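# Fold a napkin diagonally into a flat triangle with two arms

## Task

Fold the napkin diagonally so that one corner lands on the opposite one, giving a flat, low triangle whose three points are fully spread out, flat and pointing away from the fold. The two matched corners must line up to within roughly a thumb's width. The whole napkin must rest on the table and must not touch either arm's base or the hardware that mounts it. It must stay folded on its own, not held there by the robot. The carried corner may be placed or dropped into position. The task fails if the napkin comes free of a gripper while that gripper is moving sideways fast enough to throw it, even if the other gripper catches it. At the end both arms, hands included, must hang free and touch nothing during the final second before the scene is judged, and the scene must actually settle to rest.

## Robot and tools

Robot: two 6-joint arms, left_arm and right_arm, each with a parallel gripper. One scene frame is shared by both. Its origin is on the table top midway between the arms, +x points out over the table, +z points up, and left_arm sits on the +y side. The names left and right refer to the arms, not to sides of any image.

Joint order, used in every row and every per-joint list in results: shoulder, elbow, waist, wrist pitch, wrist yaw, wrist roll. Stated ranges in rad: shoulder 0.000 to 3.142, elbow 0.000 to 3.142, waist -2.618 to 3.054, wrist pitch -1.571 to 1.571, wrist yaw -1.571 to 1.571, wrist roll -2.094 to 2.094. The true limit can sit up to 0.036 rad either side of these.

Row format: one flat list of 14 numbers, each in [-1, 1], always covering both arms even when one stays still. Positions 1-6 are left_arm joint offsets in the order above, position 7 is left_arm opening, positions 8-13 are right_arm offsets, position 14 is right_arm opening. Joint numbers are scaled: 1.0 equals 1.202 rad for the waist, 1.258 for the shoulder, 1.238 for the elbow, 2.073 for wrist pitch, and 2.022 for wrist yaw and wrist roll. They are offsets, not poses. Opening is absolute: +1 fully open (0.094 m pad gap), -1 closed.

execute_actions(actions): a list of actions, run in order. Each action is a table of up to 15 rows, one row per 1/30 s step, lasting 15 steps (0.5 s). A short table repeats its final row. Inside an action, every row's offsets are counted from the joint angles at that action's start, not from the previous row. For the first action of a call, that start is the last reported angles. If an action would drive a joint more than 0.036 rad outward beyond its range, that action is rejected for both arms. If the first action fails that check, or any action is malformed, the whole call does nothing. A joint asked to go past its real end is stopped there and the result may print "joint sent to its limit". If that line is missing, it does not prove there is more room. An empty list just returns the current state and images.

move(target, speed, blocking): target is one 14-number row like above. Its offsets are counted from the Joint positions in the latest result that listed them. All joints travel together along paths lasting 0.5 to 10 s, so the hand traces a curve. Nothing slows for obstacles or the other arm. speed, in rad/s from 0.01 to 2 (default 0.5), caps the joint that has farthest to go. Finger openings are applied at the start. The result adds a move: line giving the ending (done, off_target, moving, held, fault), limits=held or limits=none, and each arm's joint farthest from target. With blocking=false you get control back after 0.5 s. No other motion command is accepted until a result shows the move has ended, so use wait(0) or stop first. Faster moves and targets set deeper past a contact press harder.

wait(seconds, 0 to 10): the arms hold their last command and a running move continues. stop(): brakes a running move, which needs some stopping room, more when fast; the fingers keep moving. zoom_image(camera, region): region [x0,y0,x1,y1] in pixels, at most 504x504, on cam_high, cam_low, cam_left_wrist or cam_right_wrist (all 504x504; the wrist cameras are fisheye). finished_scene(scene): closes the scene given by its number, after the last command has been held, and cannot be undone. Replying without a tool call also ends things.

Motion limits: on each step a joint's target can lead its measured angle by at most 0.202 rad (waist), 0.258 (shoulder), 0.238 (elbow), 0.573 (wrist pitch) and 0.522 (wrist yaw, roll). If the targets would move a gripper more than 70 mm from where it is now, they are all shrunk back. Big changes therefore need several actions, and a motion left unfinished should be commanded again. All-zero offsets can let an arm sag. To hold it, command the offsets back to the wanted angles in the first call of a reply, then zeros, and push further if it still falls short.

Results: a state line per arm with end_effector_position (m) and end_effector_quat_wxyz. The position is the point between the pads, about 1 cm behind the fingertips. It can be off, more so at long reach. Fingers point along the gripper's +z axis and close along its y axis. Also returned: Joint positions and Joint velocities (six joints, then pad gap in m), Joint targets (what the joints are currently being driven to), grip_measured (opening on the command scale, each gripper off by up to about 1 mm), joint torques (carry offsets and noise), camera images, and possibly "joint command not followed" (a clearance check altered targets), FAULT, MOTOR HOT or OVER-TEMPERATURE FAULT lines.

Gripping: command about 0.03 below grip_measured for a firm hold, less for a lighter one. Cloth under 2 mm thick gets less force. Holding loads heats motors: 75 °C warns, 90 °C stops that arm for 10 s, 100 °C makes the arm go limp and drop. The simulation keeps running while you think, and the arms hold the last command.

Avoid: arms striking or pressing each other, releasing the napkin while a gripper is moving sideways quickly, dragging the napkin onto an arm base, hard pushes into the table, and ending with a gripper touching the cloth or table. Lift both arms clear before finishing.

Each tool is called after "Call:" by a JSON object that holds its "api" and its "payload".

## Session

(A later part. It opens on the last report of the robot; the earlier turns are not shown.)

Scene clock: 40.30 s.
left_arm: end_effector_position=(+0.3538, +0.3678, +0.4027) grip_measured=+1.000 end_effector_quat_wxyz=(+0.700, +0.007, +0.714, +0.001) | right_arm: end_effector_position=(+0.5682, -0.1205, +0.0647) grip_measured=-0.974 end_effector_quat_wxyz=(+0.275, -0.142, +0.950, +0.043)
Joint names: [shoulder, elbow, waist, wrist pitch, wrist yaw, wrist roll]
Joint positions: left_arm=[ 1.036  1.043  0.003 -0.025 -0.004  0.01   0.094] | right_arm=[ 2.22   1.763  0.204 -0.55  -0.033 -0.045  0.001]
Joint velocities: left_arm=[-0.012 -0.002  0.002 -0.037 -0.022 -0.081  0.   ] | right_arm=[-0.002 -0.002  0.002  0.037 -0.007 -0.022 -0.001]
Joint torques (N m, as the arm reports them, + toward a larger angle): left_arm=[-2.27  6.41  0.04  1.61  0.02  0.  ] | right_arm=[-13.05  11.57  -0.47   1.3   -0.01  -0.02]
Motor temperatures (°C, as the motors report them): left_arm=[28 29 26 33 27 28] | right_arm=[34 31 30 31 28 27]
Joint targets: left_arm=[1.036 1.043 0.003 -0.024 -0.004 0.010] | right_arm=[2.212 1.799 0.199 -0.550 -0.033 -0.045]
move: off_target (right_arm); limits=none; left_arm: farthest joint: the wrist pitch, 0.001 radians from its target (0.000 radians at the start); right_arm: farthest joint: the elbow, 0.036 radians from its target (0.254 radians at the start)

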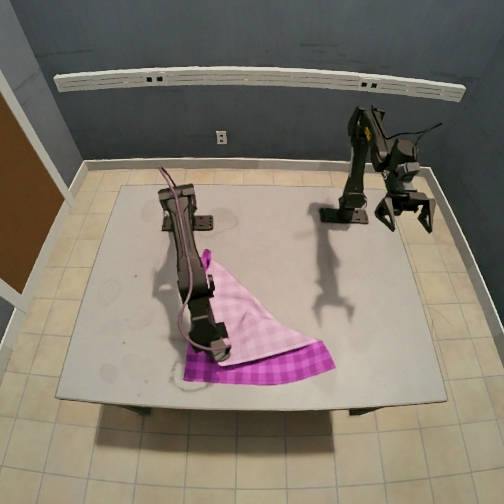

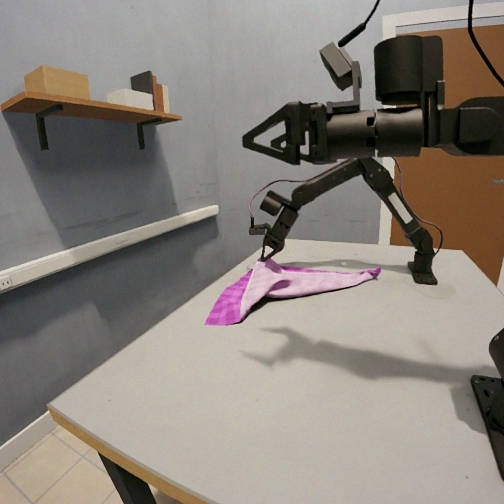

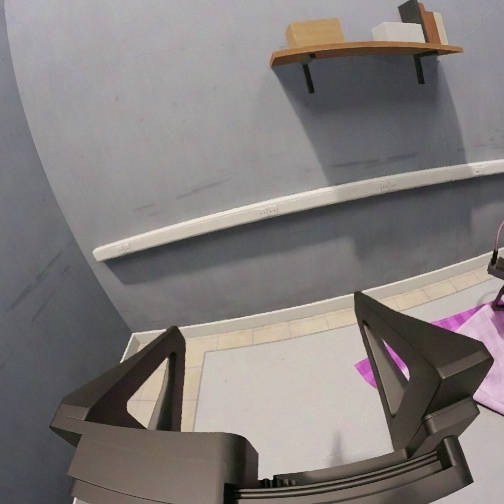

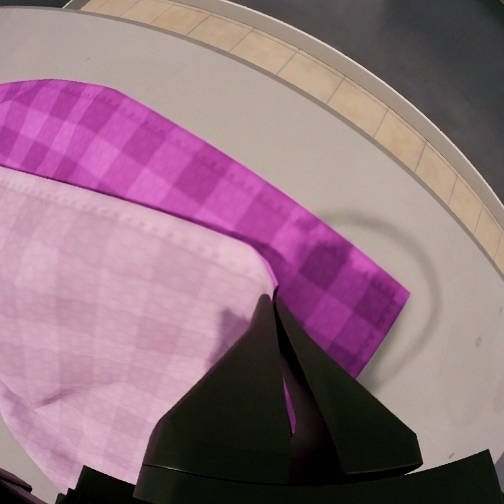

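Call:
{"api": "move", "payload": {"target": [0,0,0,0,0,0,1, -0.55,-0.255,0.37,0,0,0,-1], "speed": 0.3}}

Call:
{"api": "move", "payload": {"target": [0,0,0,0,0,0,1, 0.2,0.063,0.30,0,0,0,-1], "speed": 0.3}}

Call:
{"api": "move", "payload": {"target": [0,0,0,0,0,0,1, 0.27,0.123,0.20,0,0,0,-1], "speed": 0.2}}

Call:
{"api": "zoom_image", "payload": {"camera": "cam_high", "region": [150, 230, 370, 410]}}

Scene clock: 47.10 s.
left_arm: end_effector_position=(+0.3537, +0.3678, +0.4025) grip_measured=+1.000 end_effector_quat_wxyz=(+0.700, +0.007, +0.714, +0.001) | right_arm: end_effector_position=(+0.3823, +0.0359, +0.2666) grip_measured=-0.974 end_effector_quat_wxyz=(+0.416, -0.326, +0.835, +0.153)
Joint names: [shoulder, elbow, waist, wrist pitch, wrist yaw, wrist roll]
Joint positions: left_arm=[ 1.036  1.043  0.003 -0.027 -0.004  0.01   0.094] | right_arm=[ 1.554  1.453  0.644 -0.552 -0.033 -0.045  0.001]
Joint velocities: left_arm=[-0.007 -0.002  0.007 -0.022 -0.051  0.007  0.   ] | right_arm=[-0.002 -0.007  0.002 -0.022 -0.037  0.007 -0.   ]
Joint torques (N m, as the arm reports them, + toward a larger angle): left_arm=[-2.25  6.42 -0.1   1.64  0.01 -0.01] | right_arm=[-9.02  8.5   0.49  1.78  0.01 -0.02]
Motor temperatures (°C, as the motors report them): left_arm=[28 29 26 33 27 28] | right_arm=[36 32 30 32 28 27]
Joint targets: left_arm=[1.036 1.043 0.003 -0.025 -0.004 0.010] | right_arm=[1.528 1.447 0.649 -0.550 -0.034 -0.045]
move: off_target (right_arm); limits=none; left_arm: farthest joint: the wrist pitch, 0.002 radians from its target (0.000 radians at the start); right_arm: farthest joint: the shoulder, 0.026 radians from its target (0.691 radians at the start)

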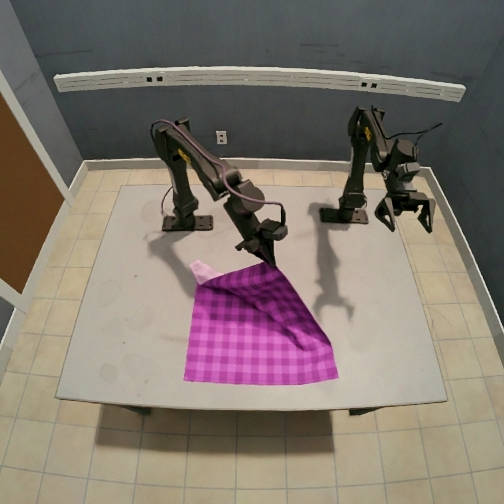

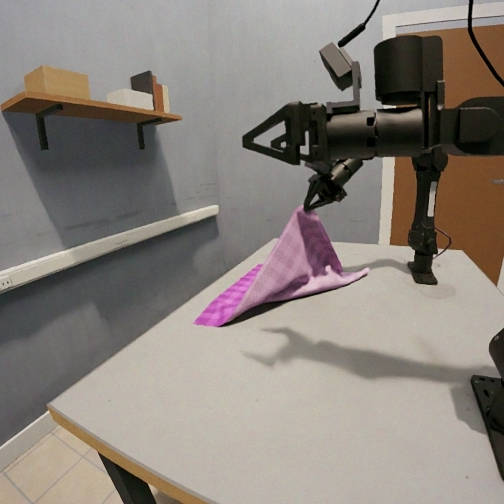

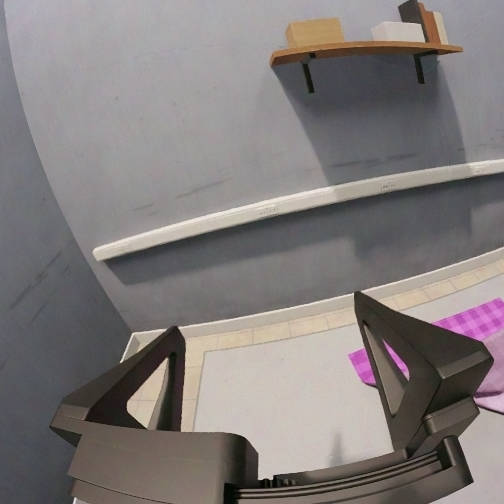

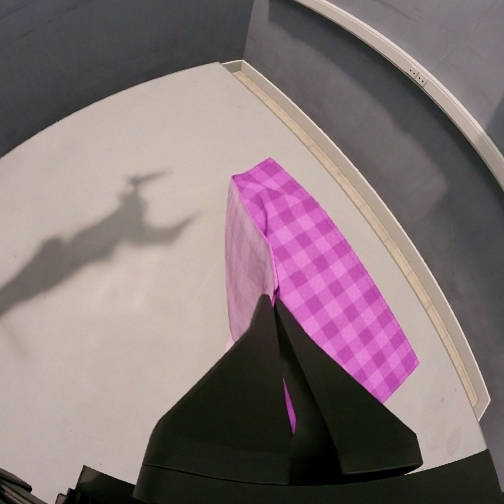

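Scene clock: 48.67 s.
left_arm: end_effector_position=(+0.3537, +0.3678, +0.4022) grip_measured=+1.000 end_effector_quat_wxyz=(+0.700, +0.007, +0.714, +0.001) | right_arm: end_effector_position=(+0.2710, +0.1692, +0.1651) grip_measured=-0.974 end_effector_quat_wxyz=(+0.294, -0.491, +0.801, +0.177)
Joint names: [shoulder, elbow, waist, wrist pitch, wrist yaw, wrist roll]
Joint positions: left_arm=[ 1.036  1.043  0.003 -0.028 -0.004  0.01   0.094] | right_arm=[ 1.813  1.494  1.005 -0.553 -0.031 -0.045  0.001]
Joint velocities: left_arm=[-0.007 -0.017  0.007 -0.11   0.037  0.051  0.   ] | right_arm=[ 0.012 -0.007  0.022 -0.037  0.037 -0.007 -0.001]
Joint torques (N m, as the arm reports them, + toward a larger angle): left_arm=[-2.25  6.44  0.02  1.61  0.    0.01] | right_arm=[-9.89 11.94  0.03  1.5  -0.01 -0.02]
Motor temperatures (°C, as the motors report them): left_arm=[28 29 26 33 27 28] | right_arm=[35 32 30 32 28 27]
Joint targets: left_arm=[1.036 1.043 0.003 -0.026 -0.004 0.010] | right_arm=[1.806 1.531 1.005 -0.552 -0.033 -0.045]
move: off_target (right_arm); limits=none; left_arm: farthest joint: the wrist pitch, 0.001 radians from its target (0.000 radians at the start); right_arm: farthest joint: the elbow, 0.037 radians from its target (0.078 radians at the start)

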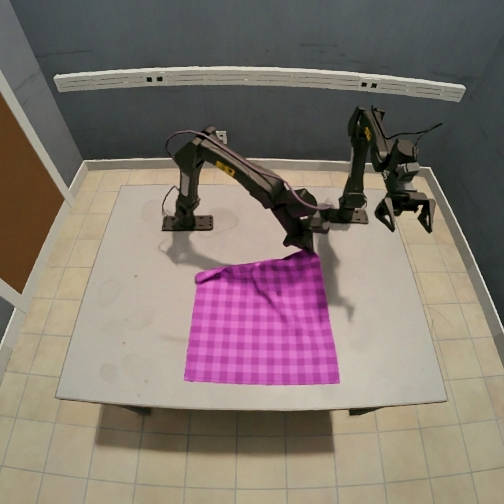

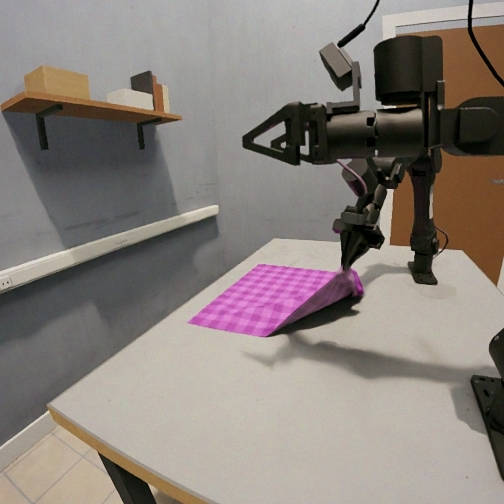

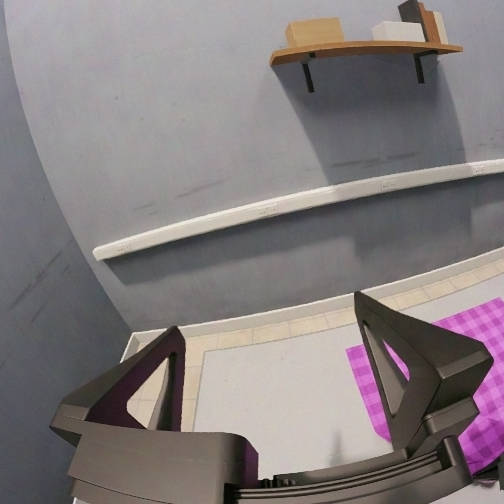

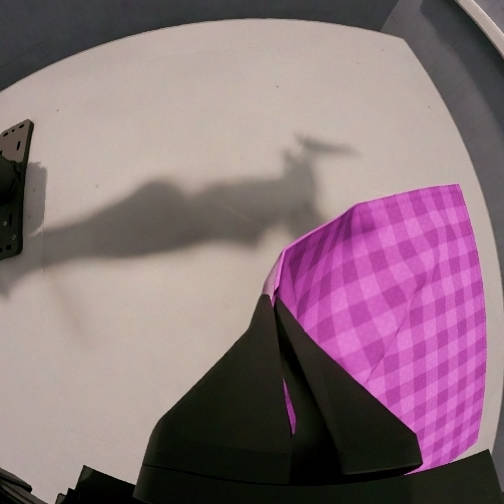

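Scene clock: 50.77 s.
left_arm: end_effector_position=(+0.3537, +0.3678, +0.4018) grip_measured=+1.000 end_effector_quat_wxyz=(+0.699, +0.007, +0.715, +0.001) | right_arm: end_effector_position=(+0.1703, +0.2376, +0.0397) grip_measured=-0.974 end_effector_quat_wxyz=(+0.180, -0.601, +0.765, +0.146)
Joint names: [shoulder, elbow, waist, wrist pitch, wrist yaw, wrist roll]
Joint positions: left_arm=[ 1.036  1.043  0.003 -0.029 -0.004  0.01   0.094] | right_arm=[ 2.16   1.61   1.242 -0.554 -0.031 -0.045  0.001]
Joint velocities: left_arm=[-0.007  0.002 -0.002  0.051  0.081  0.037  0.   ] | right_arm=[-0.012 -0.022 -0.012  0.007 -0.007 -0.051 -0.001]
Joint torques (N m, as the arm reports them, + toward a larger angle): left_arm=[-2.27  6.42 -0.09  1.62  0.01  0.01] | right_arm=[-12.34  11.24   0.4    1.14  -0.01  -0.02]
Motor temperatures (°C, as the motors report them): left_arm=[28 29 26 33 27 28] | right_arm=[35 32 30 32 28 27]
Joint targets: left_arm=[1.036 1.043 0.003 -0.028 -0.004 0.010] | right_arm=[2.152 1.646 1.245 -0.553 -0.031 -0.045]
move: off_target (right_arm); limits=none; left_arm: farthest joint: the wrist pitch, 0.001 radians from its target (0.000 radians at the start); right_arm: farthest joint: the elbow, 0.036 radians from its target (0.152 radians at the start)

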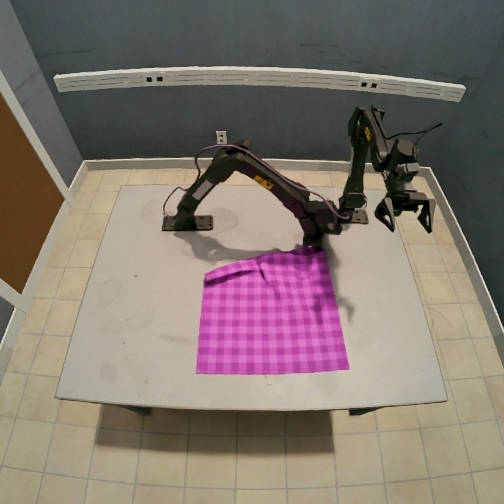

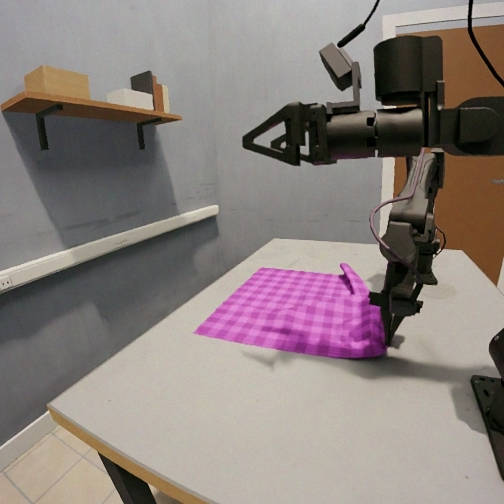

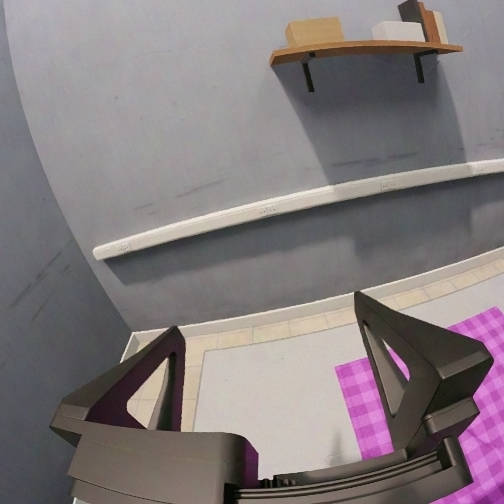

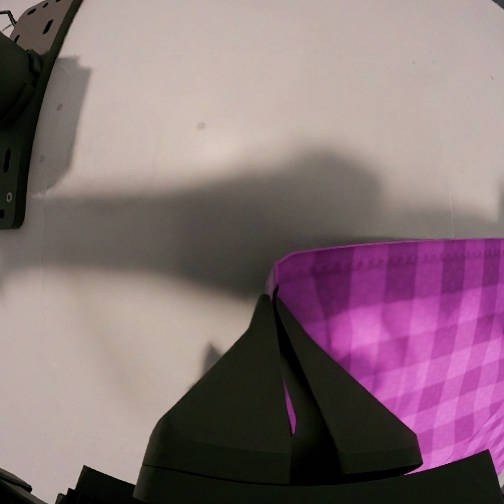

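Region (150, 230, 370, 410) of cam_high's 504x504 image, scaled by 2.291, with more detail than that image has; it fills the top 412 rows of this view, and the rest is white.

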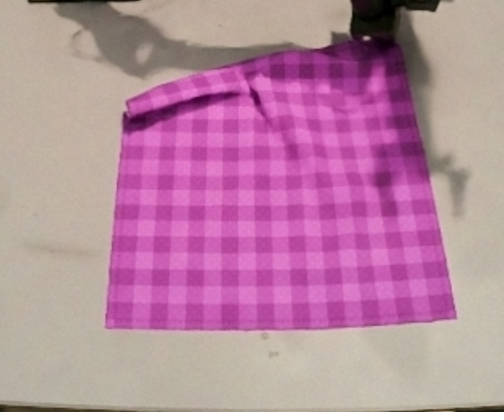

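Call:
{"api": "zoom_image", "payload": {"camera": "cam_low", "region": [300, 250, 400, 330]}}

Call:
{"api": "zoom_image", "payload": {"camera": "cam_high", "region": [190, 245, 290, 305]}}

Region (300, 250, 400, 330) of cam_low's 504x504 image, scaled by 5.040, with more detail than that image has; it fills the top 403 rows of this view, and the rest is white.

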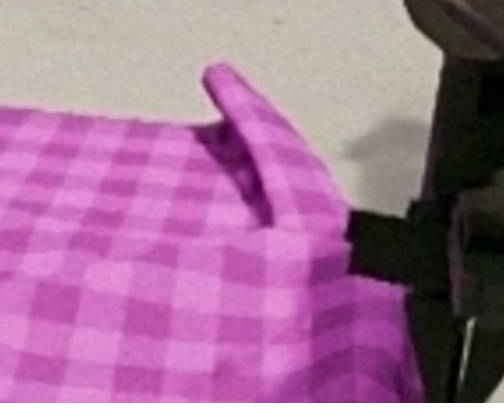

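Region (190, 245, 290, 305) of cam_high's 504x504 image, scaled by 5.040, with more detail than that image has; it fills the top 302 rows of this view, and the rest is white.

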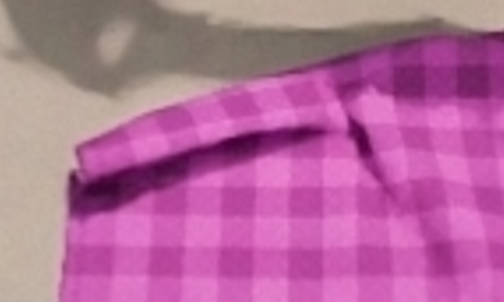

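Call:
{"api": "move", "payload": {"target": [0,0,0,0,0,0,1, -0.15,-0.463,-0.03,0.4645,0,0,-1], "speed": 0.3}}

Scene clock: 65.87 s.
left_arm: end_effector_position=(+0.3537, +0.3678, +0.4015) grip_measured=+1.000 end_effector_quat_wxyz=(+0.699, +0.007, +0.715, +0.001) | right_arm: end_effector_position=(+0.1867, +0.2418, +0.0536) grip_measured=-0.974 end_effector_quat_wxyz=(+0.381, -0.538, +0.698, +0.279)
Joint names: [shoulder, elbow, waist, wrist pitch, wrist yaw, wrist roll]
Joint positions: left_arm=[ 1.036  1.043  0.003 -0.03  -0.004  0.01   0.094] | right_arm=[ 2.007  1.044  1.214  0.376 -0.031 -0.045  0.001]
Joint velocities: left_arm=[-0.012  0.002  0.022  0.037 -0.007 -0.007  0.   ] | right_arm=[ 0.002 -0.002  0.002  0.051  0.007 -0.022 -0.   ]
Joint torques (N m, as the arm reports them, + toward a larger angle): left_arm=[-2.26  6.41 -0.01  1.61  0.02  0.02] | right_arm=[-12.67   7.02  -0.78   2.16   0.01  -0.02]
Motor temperatures (°C, as the motors report them): left_arm=[28 29 26 34 27 28] | right_arm=[37 32 30 32 28 27]
Joint targets: left_arm=[1.036 1.043 0.003 -0.029 -0.004 0.010] | right_arm=[1.971 1.037 1.206 0.409 -0.031 -0.045]
move: off_target (right_arm); limits=none; left_arm: farthest joint: the wrist pitch, 0.001 radians from its target (0.000 radians at the start); right_arm: farthest joint: the shoulder, 0.035 radians from its target (0.188 radians at the start)

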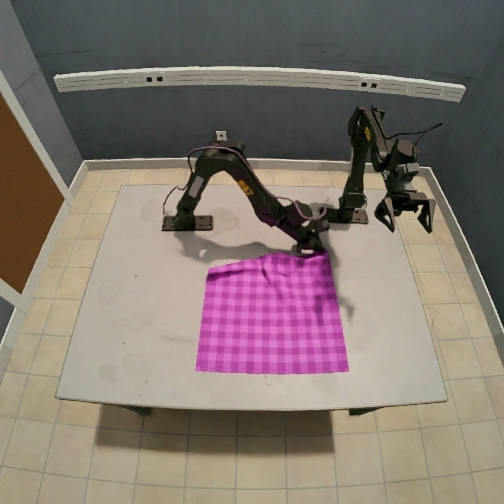

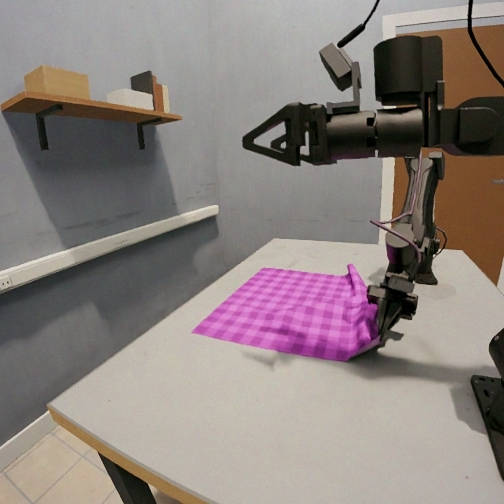

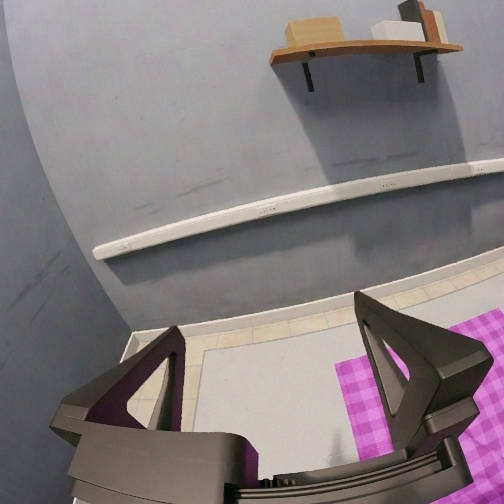

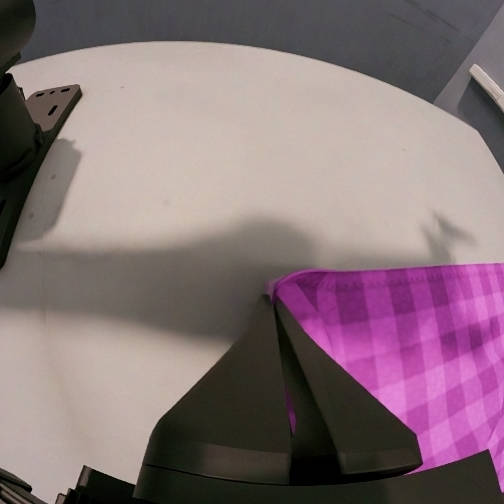

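Call:
{"api": "wait", "payload": {"seconds": 8}}

Call:
{"api": "zoom_image", "payload": {"camera": "cam_low", "region": [300, 250, 400, 330]}}

Call:
{"api": "zoom_image", "payload": {"camera": "cam_high", "region": [190, 235, 340, 325]}}

Scene clock: 74.60 s.
left_arm: end_effector_position=(+0.3537, +0.3678, +0.4015) grip_measured=+1.000 end_effector_quat_wxyz=(+0.699, +0.007, +0.715, +0.001) | right_arm: end_effector_position=(+0.1867, +0.2418, +0.0537) grip_measured=-0.974 end_effector_quat_wxyz=(+0.381, -0.538, +0.698, +0.280)
Joint names: [shoulder, elbow, waist, wrist pitch, wrist yaw, wrist roll]
Joint positions: left_arm=[ 1.036  1.043  0.003 -0.03  -0.004  0.01   0.094] | right_arm=[ 2.007  1.044  1.214  0.377 -0.031 -0.045  0.001]
Joint velocities: left_arm=[ 0.002 -0.007 -0.007 -0.007  0.007 -0.007  0.   ] | right_arm=[ 0.007  0.002 -0.012 -0.007 -0.037 -0.007  0.   ]
Joint torques (N m, as the arm reports them, + toward a larger angle): left_arm=[-2.26  6.45  0.01  1.61  0.01  0.  ] | right_arm=[-12.67   7.01  -0.77   2.17   0.01  -0.02]
Motor temperatures (°C, as the motors report them): left_arm=[28 30 26 35 27 28] | right_arm=[38 31 30 34 28 27]
Joint targets: left_arm=[1.036 1.043 0.003 -0.029 -0.004 0.010] | right_arm=[1.971 1.037 1.206 0.409 -0.031 -0.045]
wait: 8.00 s; at rest from the start

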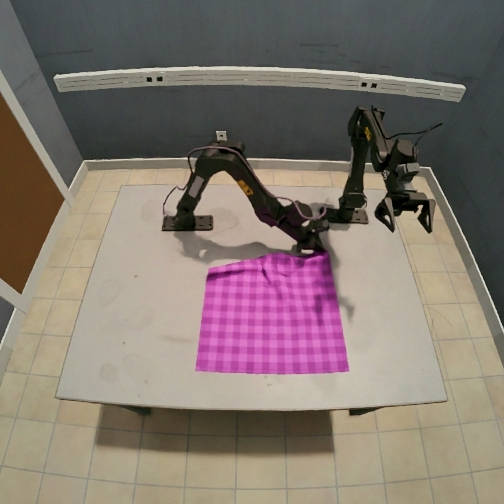

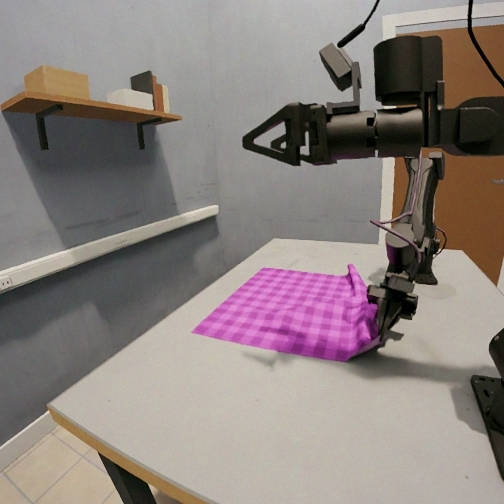

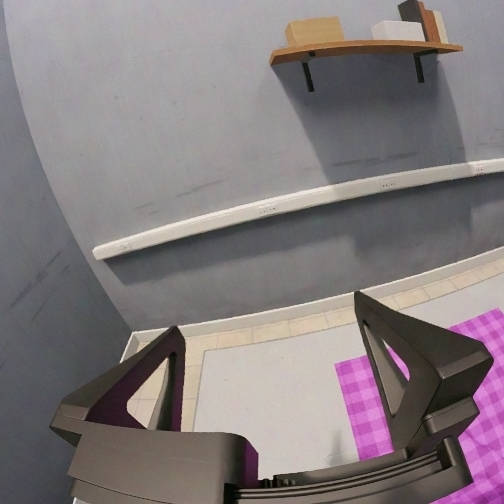

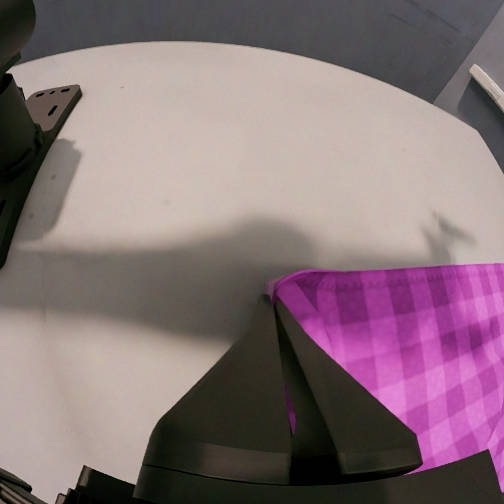

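Region (300, 250, 400, 330) of cam_low's 504x504 image, scaled by 5.040, with more detail than that image has; it fills the top 403 rows of this view, and the rest is white.

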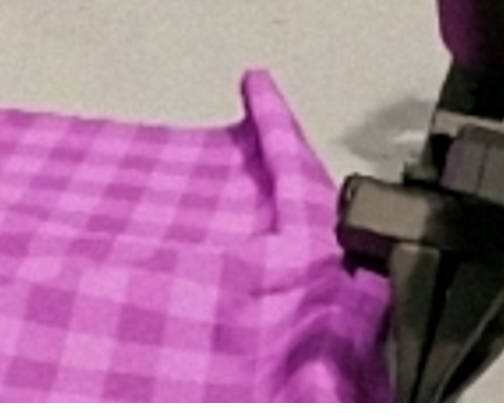

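Region (190, 235, 340, 325) of cam_high's 504x504 image, scaled by 3.360, with more detail than that image has; it fills the top 302 rows of this view, and the rest is white.

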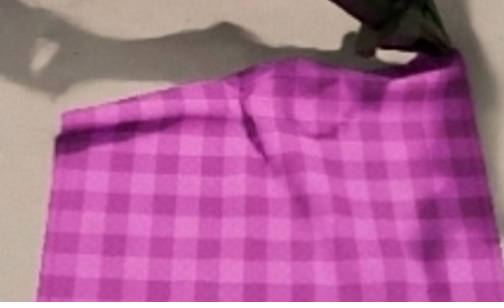

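Call:
{"api": "move", "payload": {"target": [0,0,0,0,0,0,1, 0.085,0.14,0.025,0.016,0,0,-1], "speed": 0.08}}

Call:
{"api": "zoom_image", "payload": {"camera": "cam_high", "region": [150, 230, 370, 410]}}

Scene clock: 78.03 s.
left_arm: end_effector_position=(+0.3537, +0.3678, +0.4011) grip_measured=+1.000 end_effector_quat_wxyz=(+0.698, +0.007, +0.716, +0.001) | right_arm: end_effector_position=(+0.1861, +0.2785, +0.0540) grip_measured=-0.974 end_effector_quat_wxyz=(+0.391, -0.541, +0.685, +0.292)
Joint names: [shoulder, elbow, waist, wrist pitch, wrist yaw, wrist roll]
Joint positions: left_arm=[ 1.036  1.043  0.003 -0.032 -0.004  0.01   0.094] | right_arm=[ 2.114  1.184  1.235  0.377 -0.031 -0.045  0.001]
Joint velocities: left_arm=[-0.002  0.007  0.007  0.007  0.007  0.007  0.   ] | right_arm=[-0.007 -0.032 -0.007 -0.007 -0.037  0.007 -0.   ]
Joint torques (N m, as the arm reports them, + toward a larger angle): left_arm=[-2.33  6.49 -0.01  1.63  0.    0.  ] | right_arm=[-10.99  10.59   0.91   2.2    0.01  -0.02]
Motor temperatures (°C, as the motors report them): left_arm=[28 30 26 35 27 28] | right_arm=[38 31 30 35 28 27]
Joint targets: left_arm=[1.036 1.043 0.003 -0.031 -0.004 0.010] | right_arm=[2.114 1.217 1.244 0.410 -0.031 -0.045]
move: off_target (right_arm); limits=none; left_arm: farthest joint: the wrist pitch, 0.002 radians from its target (0.000 radians at the start); right_arm: farthest joint: the elbow, 0.033 radians from its target (0.173 radians at the start)

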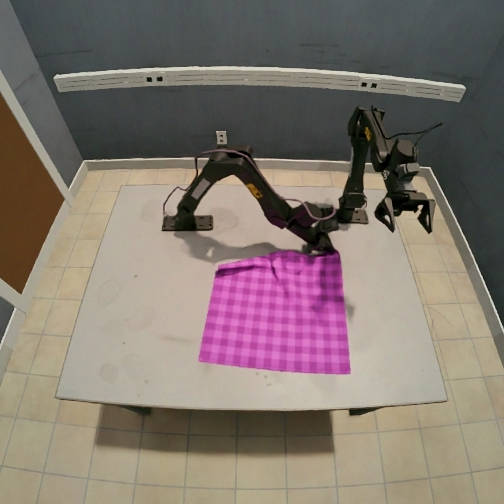

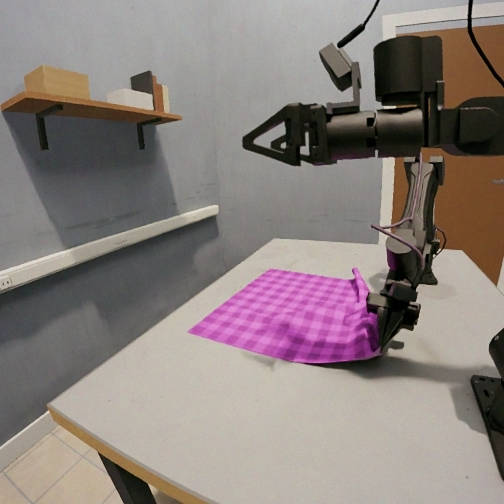

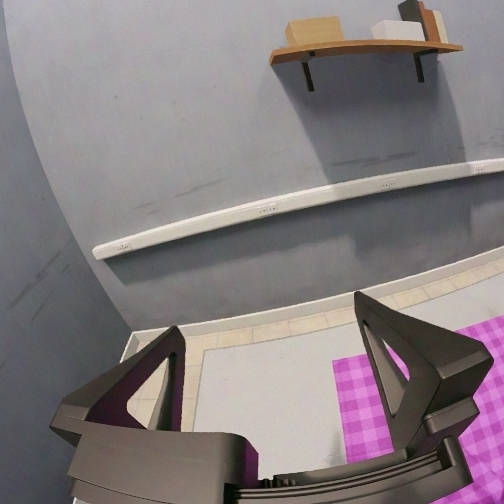

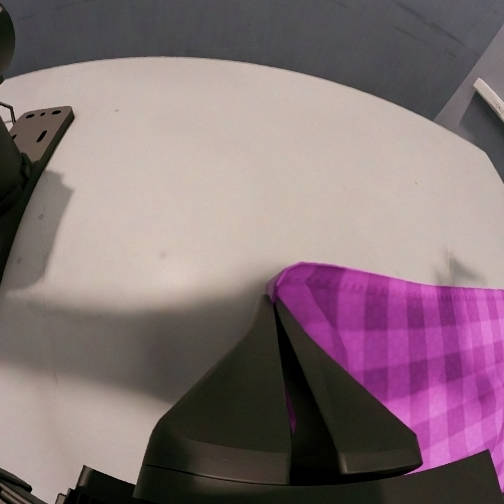

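Region (150, 230, 370, 410) of cam_high's 504x504 image, scaled by 2.291, with more detail than that image has; it fills the top 412 rows of this view, and the rest is white.

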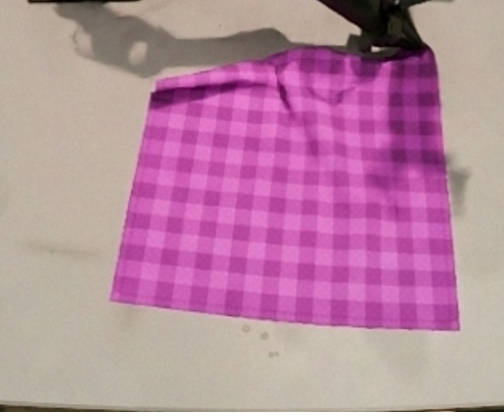

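Call:
{"api": "move", "payload": {"target": [0,0,0,0,0,0,1, -0.16,-0.185,0.10,0.016,0,0,-1], "speed": 0.08}}

Call:
{"api": "zoom_image", "payload": {"camera": "cam_high", "region": [150, 210, 370, 390]}}

Scene clock: 84.90 s.
left_arm: end_effector_position=(+0.3537, +0.3678, +0.4008) grip_measured=+1.000 end_effector_quat_wxyz=(+0.698, +0.007, +0.716, +0.001) | right_arm: end_effector_position=(+0.1145, +0.2380, +0.0520) grip_measured=-0.974 end_effector_quat_wxyz=(+0.355, -0.587, +0.664, +0.299)
Joint names: [shoulder, elbow, waist, wrist pitch, wrist yaw, wrist roll]
Joint positions: left_arm=[ 1.036  1.043  0.003 -0.033 -0.004  0.01   0.094] | right_arm=[ 1.946  0.963  1.348  0.378 -0.031 -0.045  0.001]
Joint velocities: left_arm=[ 0.012 -0.002  0.007 -0.022 -0.037 -0.066  0.   ] | right_arm=[ 0.017 -0.002 -0.012 -0.022  0.022 -0.022  0.001]
Joint torques (N m, as the arm reports them, + toward a larger angle): left_arm=[-2.35  6.45 -0.01  1.61  0.    0.01] | right_arm=[-11.97   6.85   0.82   2.15   0.    -0.02]
Motor temperatures (°C, as the motors report them): left_arm=[28 30 26 35 27 28] | right_arm=[38 31 30 35 28 27]
Joint targets: left_arm=[1.036 1.043 0.003 -0.032 -0.004 0.010] | right_arm=[1.912 0.955 1.355 0.411 -0.031 -0.045]
move: off_target (right_arm); limits=none; left_arm: farthest joint: the wrist pitch, 0.001 radians from its target (0.000 radians at the start); right_arm: farthest joint: the shoulder, 0.034 radians from its target (0.201 radians at the start)

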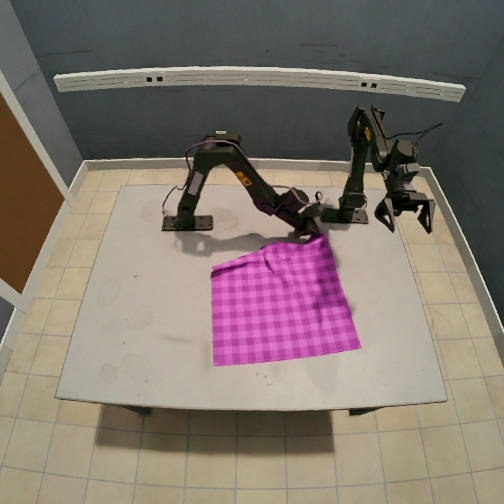

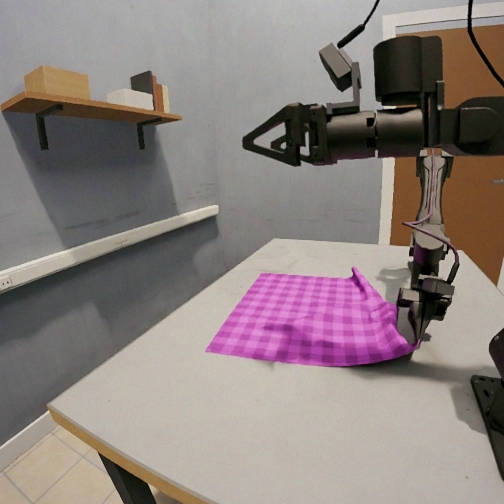

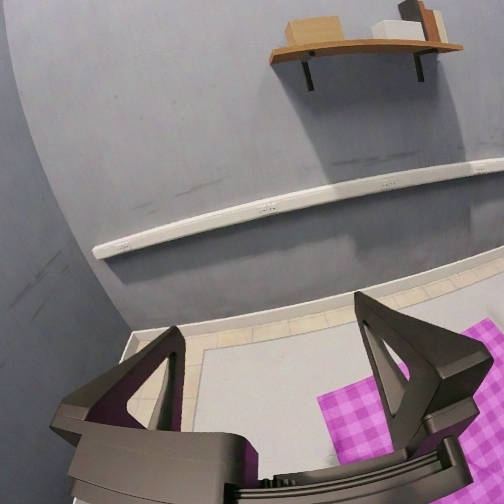

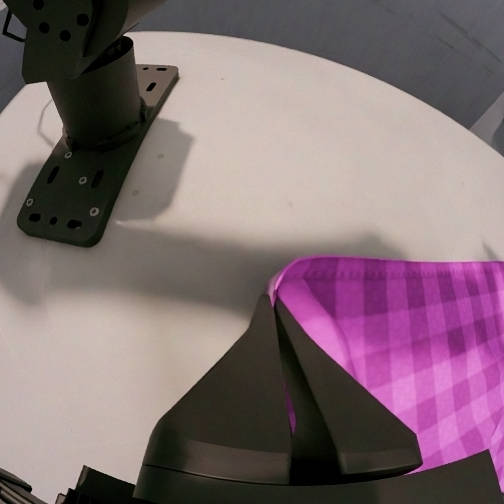

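Region (150, 210, 370, 390) of cam_high's 504x504 image, scaled by 2.291, with more detail than that image has; it fills the top 412 rows of this view, and the rest is white.

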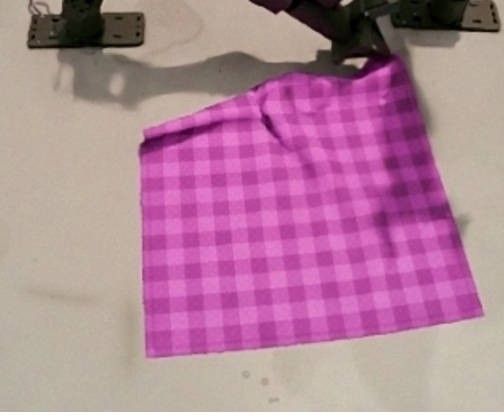

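Call:
{"api": "move", "payload": {"target": [0.843,0.728,-0.901,-0.475,0,0,0.2, -0.027,-0.006,0.006,0.016,0,0,-1], "speed": 0.4}}

Scene clock: 91.83 s.
left_arm: end_effector_position=(+0.2001, -0.0676, +0.1212) grip_measured=+0.203 end_effector_quat_wxyz=(+0.150, +0.519, +0.837, -0.089) | right_arm: end_effector_position=(+0.1145, +0.2381, +0.0523) grip_measured=-0.974 end_effector_quat_wxyz=(+0.356, -0.586, +0.663, +0.299)
Joint names: [shoulder, elbow, waist, wrist pitch, wrist yaw, wrist roll]
Joint positions: left_arm=[ 2.11   1.907 -1.084 -1.018 -0.004  0.01   0.056] | right_arm=[ 1.946  0.963  1.348  0.38  -0.031 -0.045  0.001]
Joint velocities: left_arm=[ 0.007  0.012  0.012 -0.095 -0.007  0.051  0.   ] | right_arm=[ 0.002  0.002 -0.017 -0.081  0.066 -0.022  0.   ]
Joint torques (N m, as the arm reports them, + toward a larger angle): left_arm=[-10.83   8.69   0.46   0.72   0.    -0.01] | right_arm=[-11.94   6.84   0.73   2.15   0.    -0.02]
Motor temperatures (°C, as the motors report them): left_arm=[29 30 26 35 27 28] | right_arm=[38 31 30 36 28 27]
Joint targets: left_arm=[2.097 1.944 -1.080 -1.017 -0.004 0.010] | right_arm=[1.912 0.955 1.355 0.412 -0.031 -0.045]
move: off_target (left_arm, right_arm); limits=none; left_arm: farthest joint: the elbow, 0.037 radians from its target (0.901 radians at the start); right_arm: farthest joint: the shoulder, 0.034 radians from its target (0.034 radians at the start)

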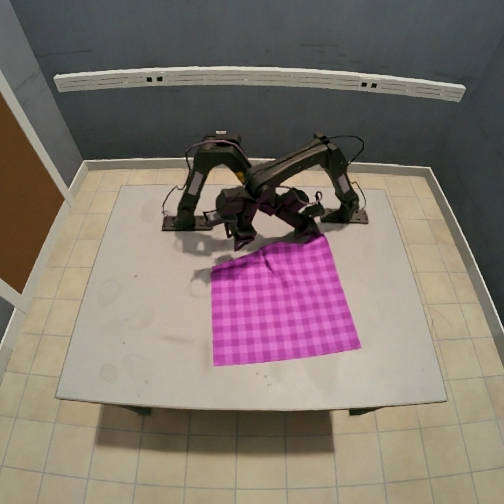

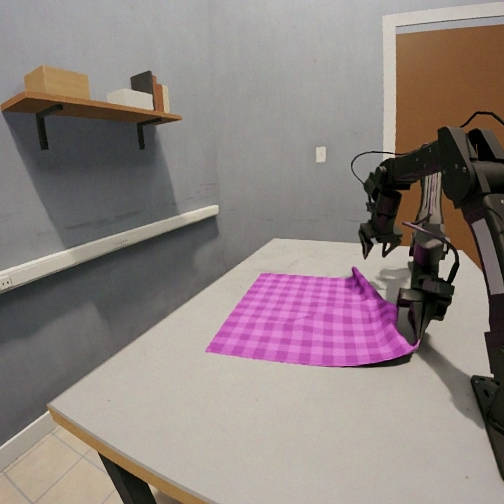

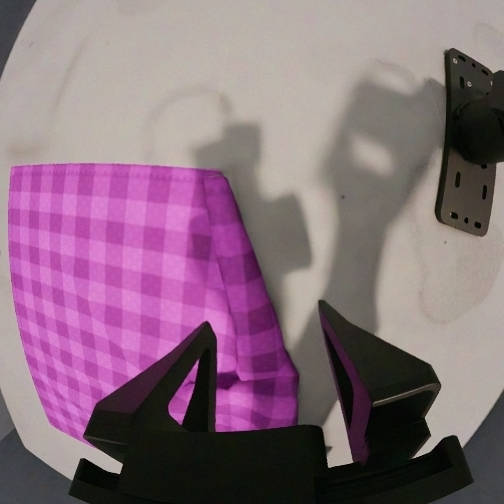

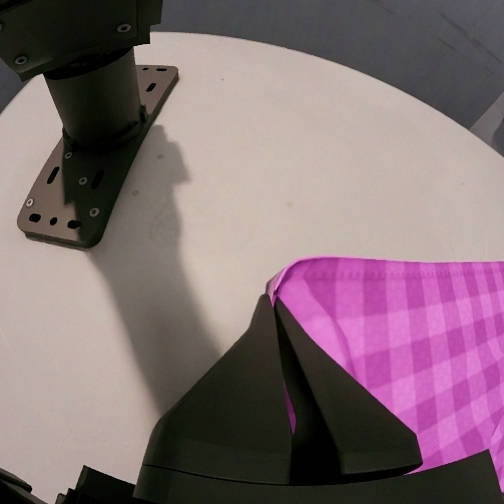

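Call:
{"api": "move", "payload": {"target": [0.21,0.217,0.046,0.065,0,0,0.2, -0.027,-0.006,0.006,0.015,0,0,-1], "speed": 0.2}}

Scene clock: 96.23 s.
left_arm: end_effector_position=(+0.2576, -0.1203, +0.0738) grip_measured=+0.203 end_effector_quat_wxyz=(+0.185, +0.495, +0.843, -0.104) | right_arm: end_effector_position=(+0.1145, +0.2381, +0.0523) grip_measured=-0.974 end_effector_quat_wxyz=(+0.356, -0.586, +0.663, +0.299)
Joint names: [shoulder, elbow, waist, wrist pitch, wrist yaw, wrist roll]
Joint positions: left_arm=[ 2.383  2.141 -1.036 -0.902 -0.004  0.01   0.056] | right_arm=[ 1.946  0.963  1.348  0.38  -0.031 -0.045  0.001]
Joint velocities: left_arm=[-0.022  0.007 -0.017  0.007  0.037 -0.066  0.   ] | right_arm=[ 0.002  0.002 -0.002  0.022 -0.007 -0.007 -0.001]
Joint torques (N m, as the arm reports them, + toward a larger angle): left_arm=[-12.33   8.51   0.58   1.02  -0.01   0.  ] | right_arm=[-11.94   6.84   0.73   2.14   0.    -0.02]
Motor temperatures (°C, as the motors report them): left_arm=[31 31 26 35 27 28] | right_arm=[38 31 30 36 28 27]
Joint targets: left_arm=[2.374 2.176 -1.029 -0.883 -0.004 0.010] | right_arm=[1.912 0.955 1.355 0.411 -0.031 -0.045]
move: off_target (left_arm, right_arm); limits=none; left_arm: farthest joint: the elbow, 0.034 radians from its target (0.269 radians at the start); right_arm: farthest joint: the shoulder, 0.034 radians from its target (0.034 radians at the start)

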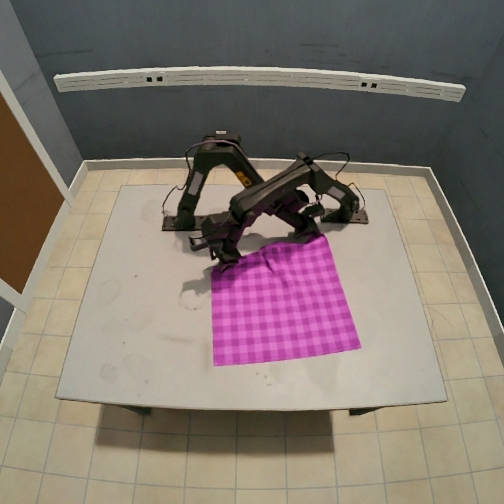

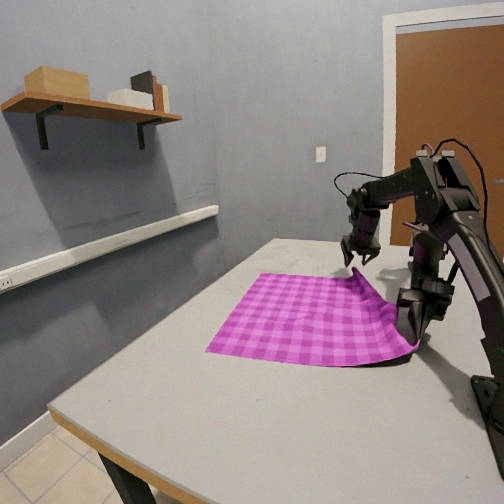

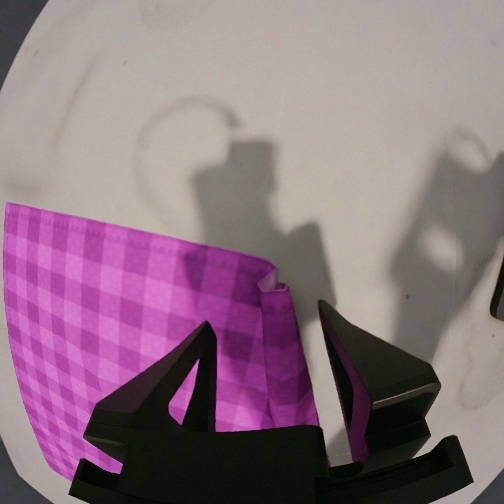

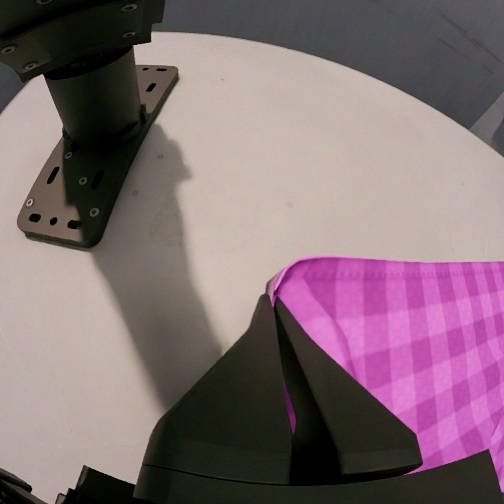

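Call:
{"api": "move", "payload": {"target": [0.044,0.028,-0.012,0.009,0,0,0.2, -0.027,-0.006,0.006,0.015,0,0,-1], "speed": 0.1}}

Scene clock: 97.87 s.
left_arm: end_effector_position=(+0.2521, -0.1190, +0.0389) grip_measured=+0.203 end_effector_quat_wxyz=(+0.158, +0.501, +0.846, -0.089) | right_arm: end_effector_position=(+0.1145, +0.2381, +0.0523) grip_measured=-0.974 end_effector_quat_wxyz=(+0.356, -0.586, +0.663, +0.299)
Joint names: [shoulder, elbow, waist, wrist pitch, wrist yaw, wrist roll]
Joint positions: left_arm=[ 2.447  2.141 -1.043 -0.902 -0.004  0.01   0.056] | right_arm=[ 1.946  0.963  1.348  0.38  -0.031 -0.045  0.001]
Joint velocities: left_arm=[ 0.012 -0.002 -0.017  0.037 -0.037 -0.007  0.001] | right_arm=[ 0.002 -0.007 -0.007 -0.022  0.11  -0.037 -0.001]
Joint torques (N m, as the arm reports them, + toward a larger angle): left_arm=[-12.79   8.42  -0.64   0.94  -0.01   0.01] | right_arm=[-11.93   6.84   0.72   2.14   0.    -0.02]
Motor temperatures (°C, as the motors report them): left_arm=[31 31 26 34 27 28] | right_arm=[38 31 30 36 28 27]
Joint targets: left_arm=[2.438 2.176 -1.051 -0.884 -0.004 0.010] | right_arm=[1.912 0.955 1.355 0.411 -0.031 -0.045]
move: off_target (left_arm, right_arm); limits=none; left_arm: farthest joint: the elbow, 0.034 radians from its target (0.034 radians at the start); right_arm: farthest joint: the shoulder, 0.034 radians from its target (0.034 radians at the start)

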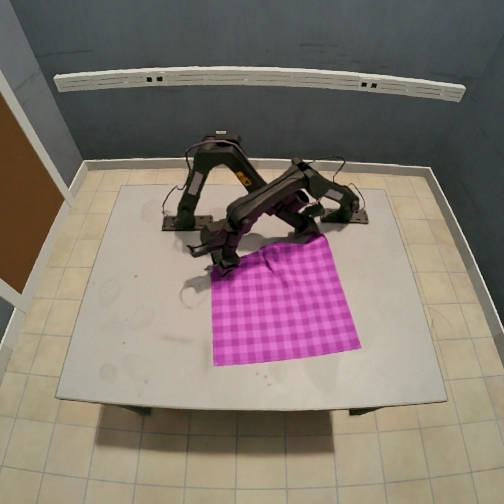

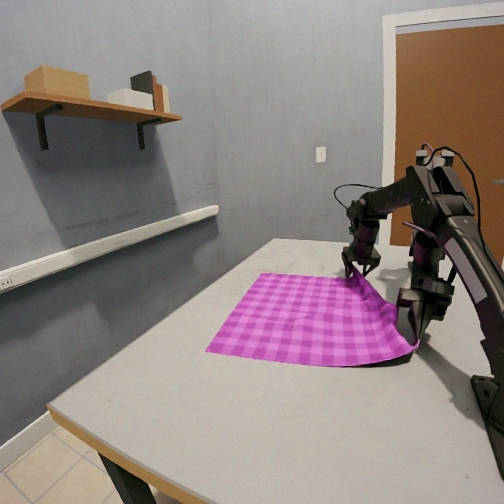

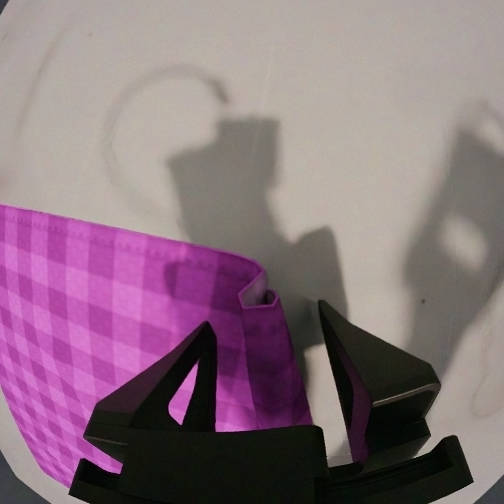

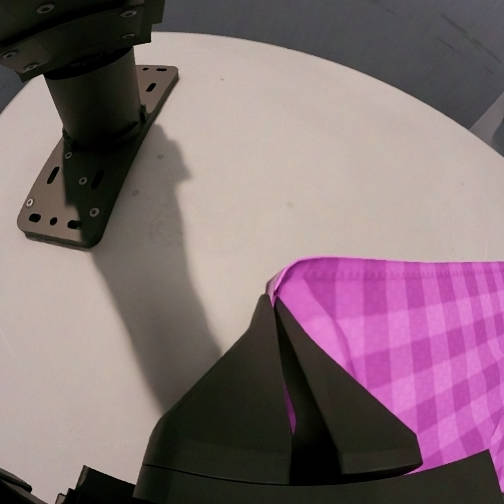

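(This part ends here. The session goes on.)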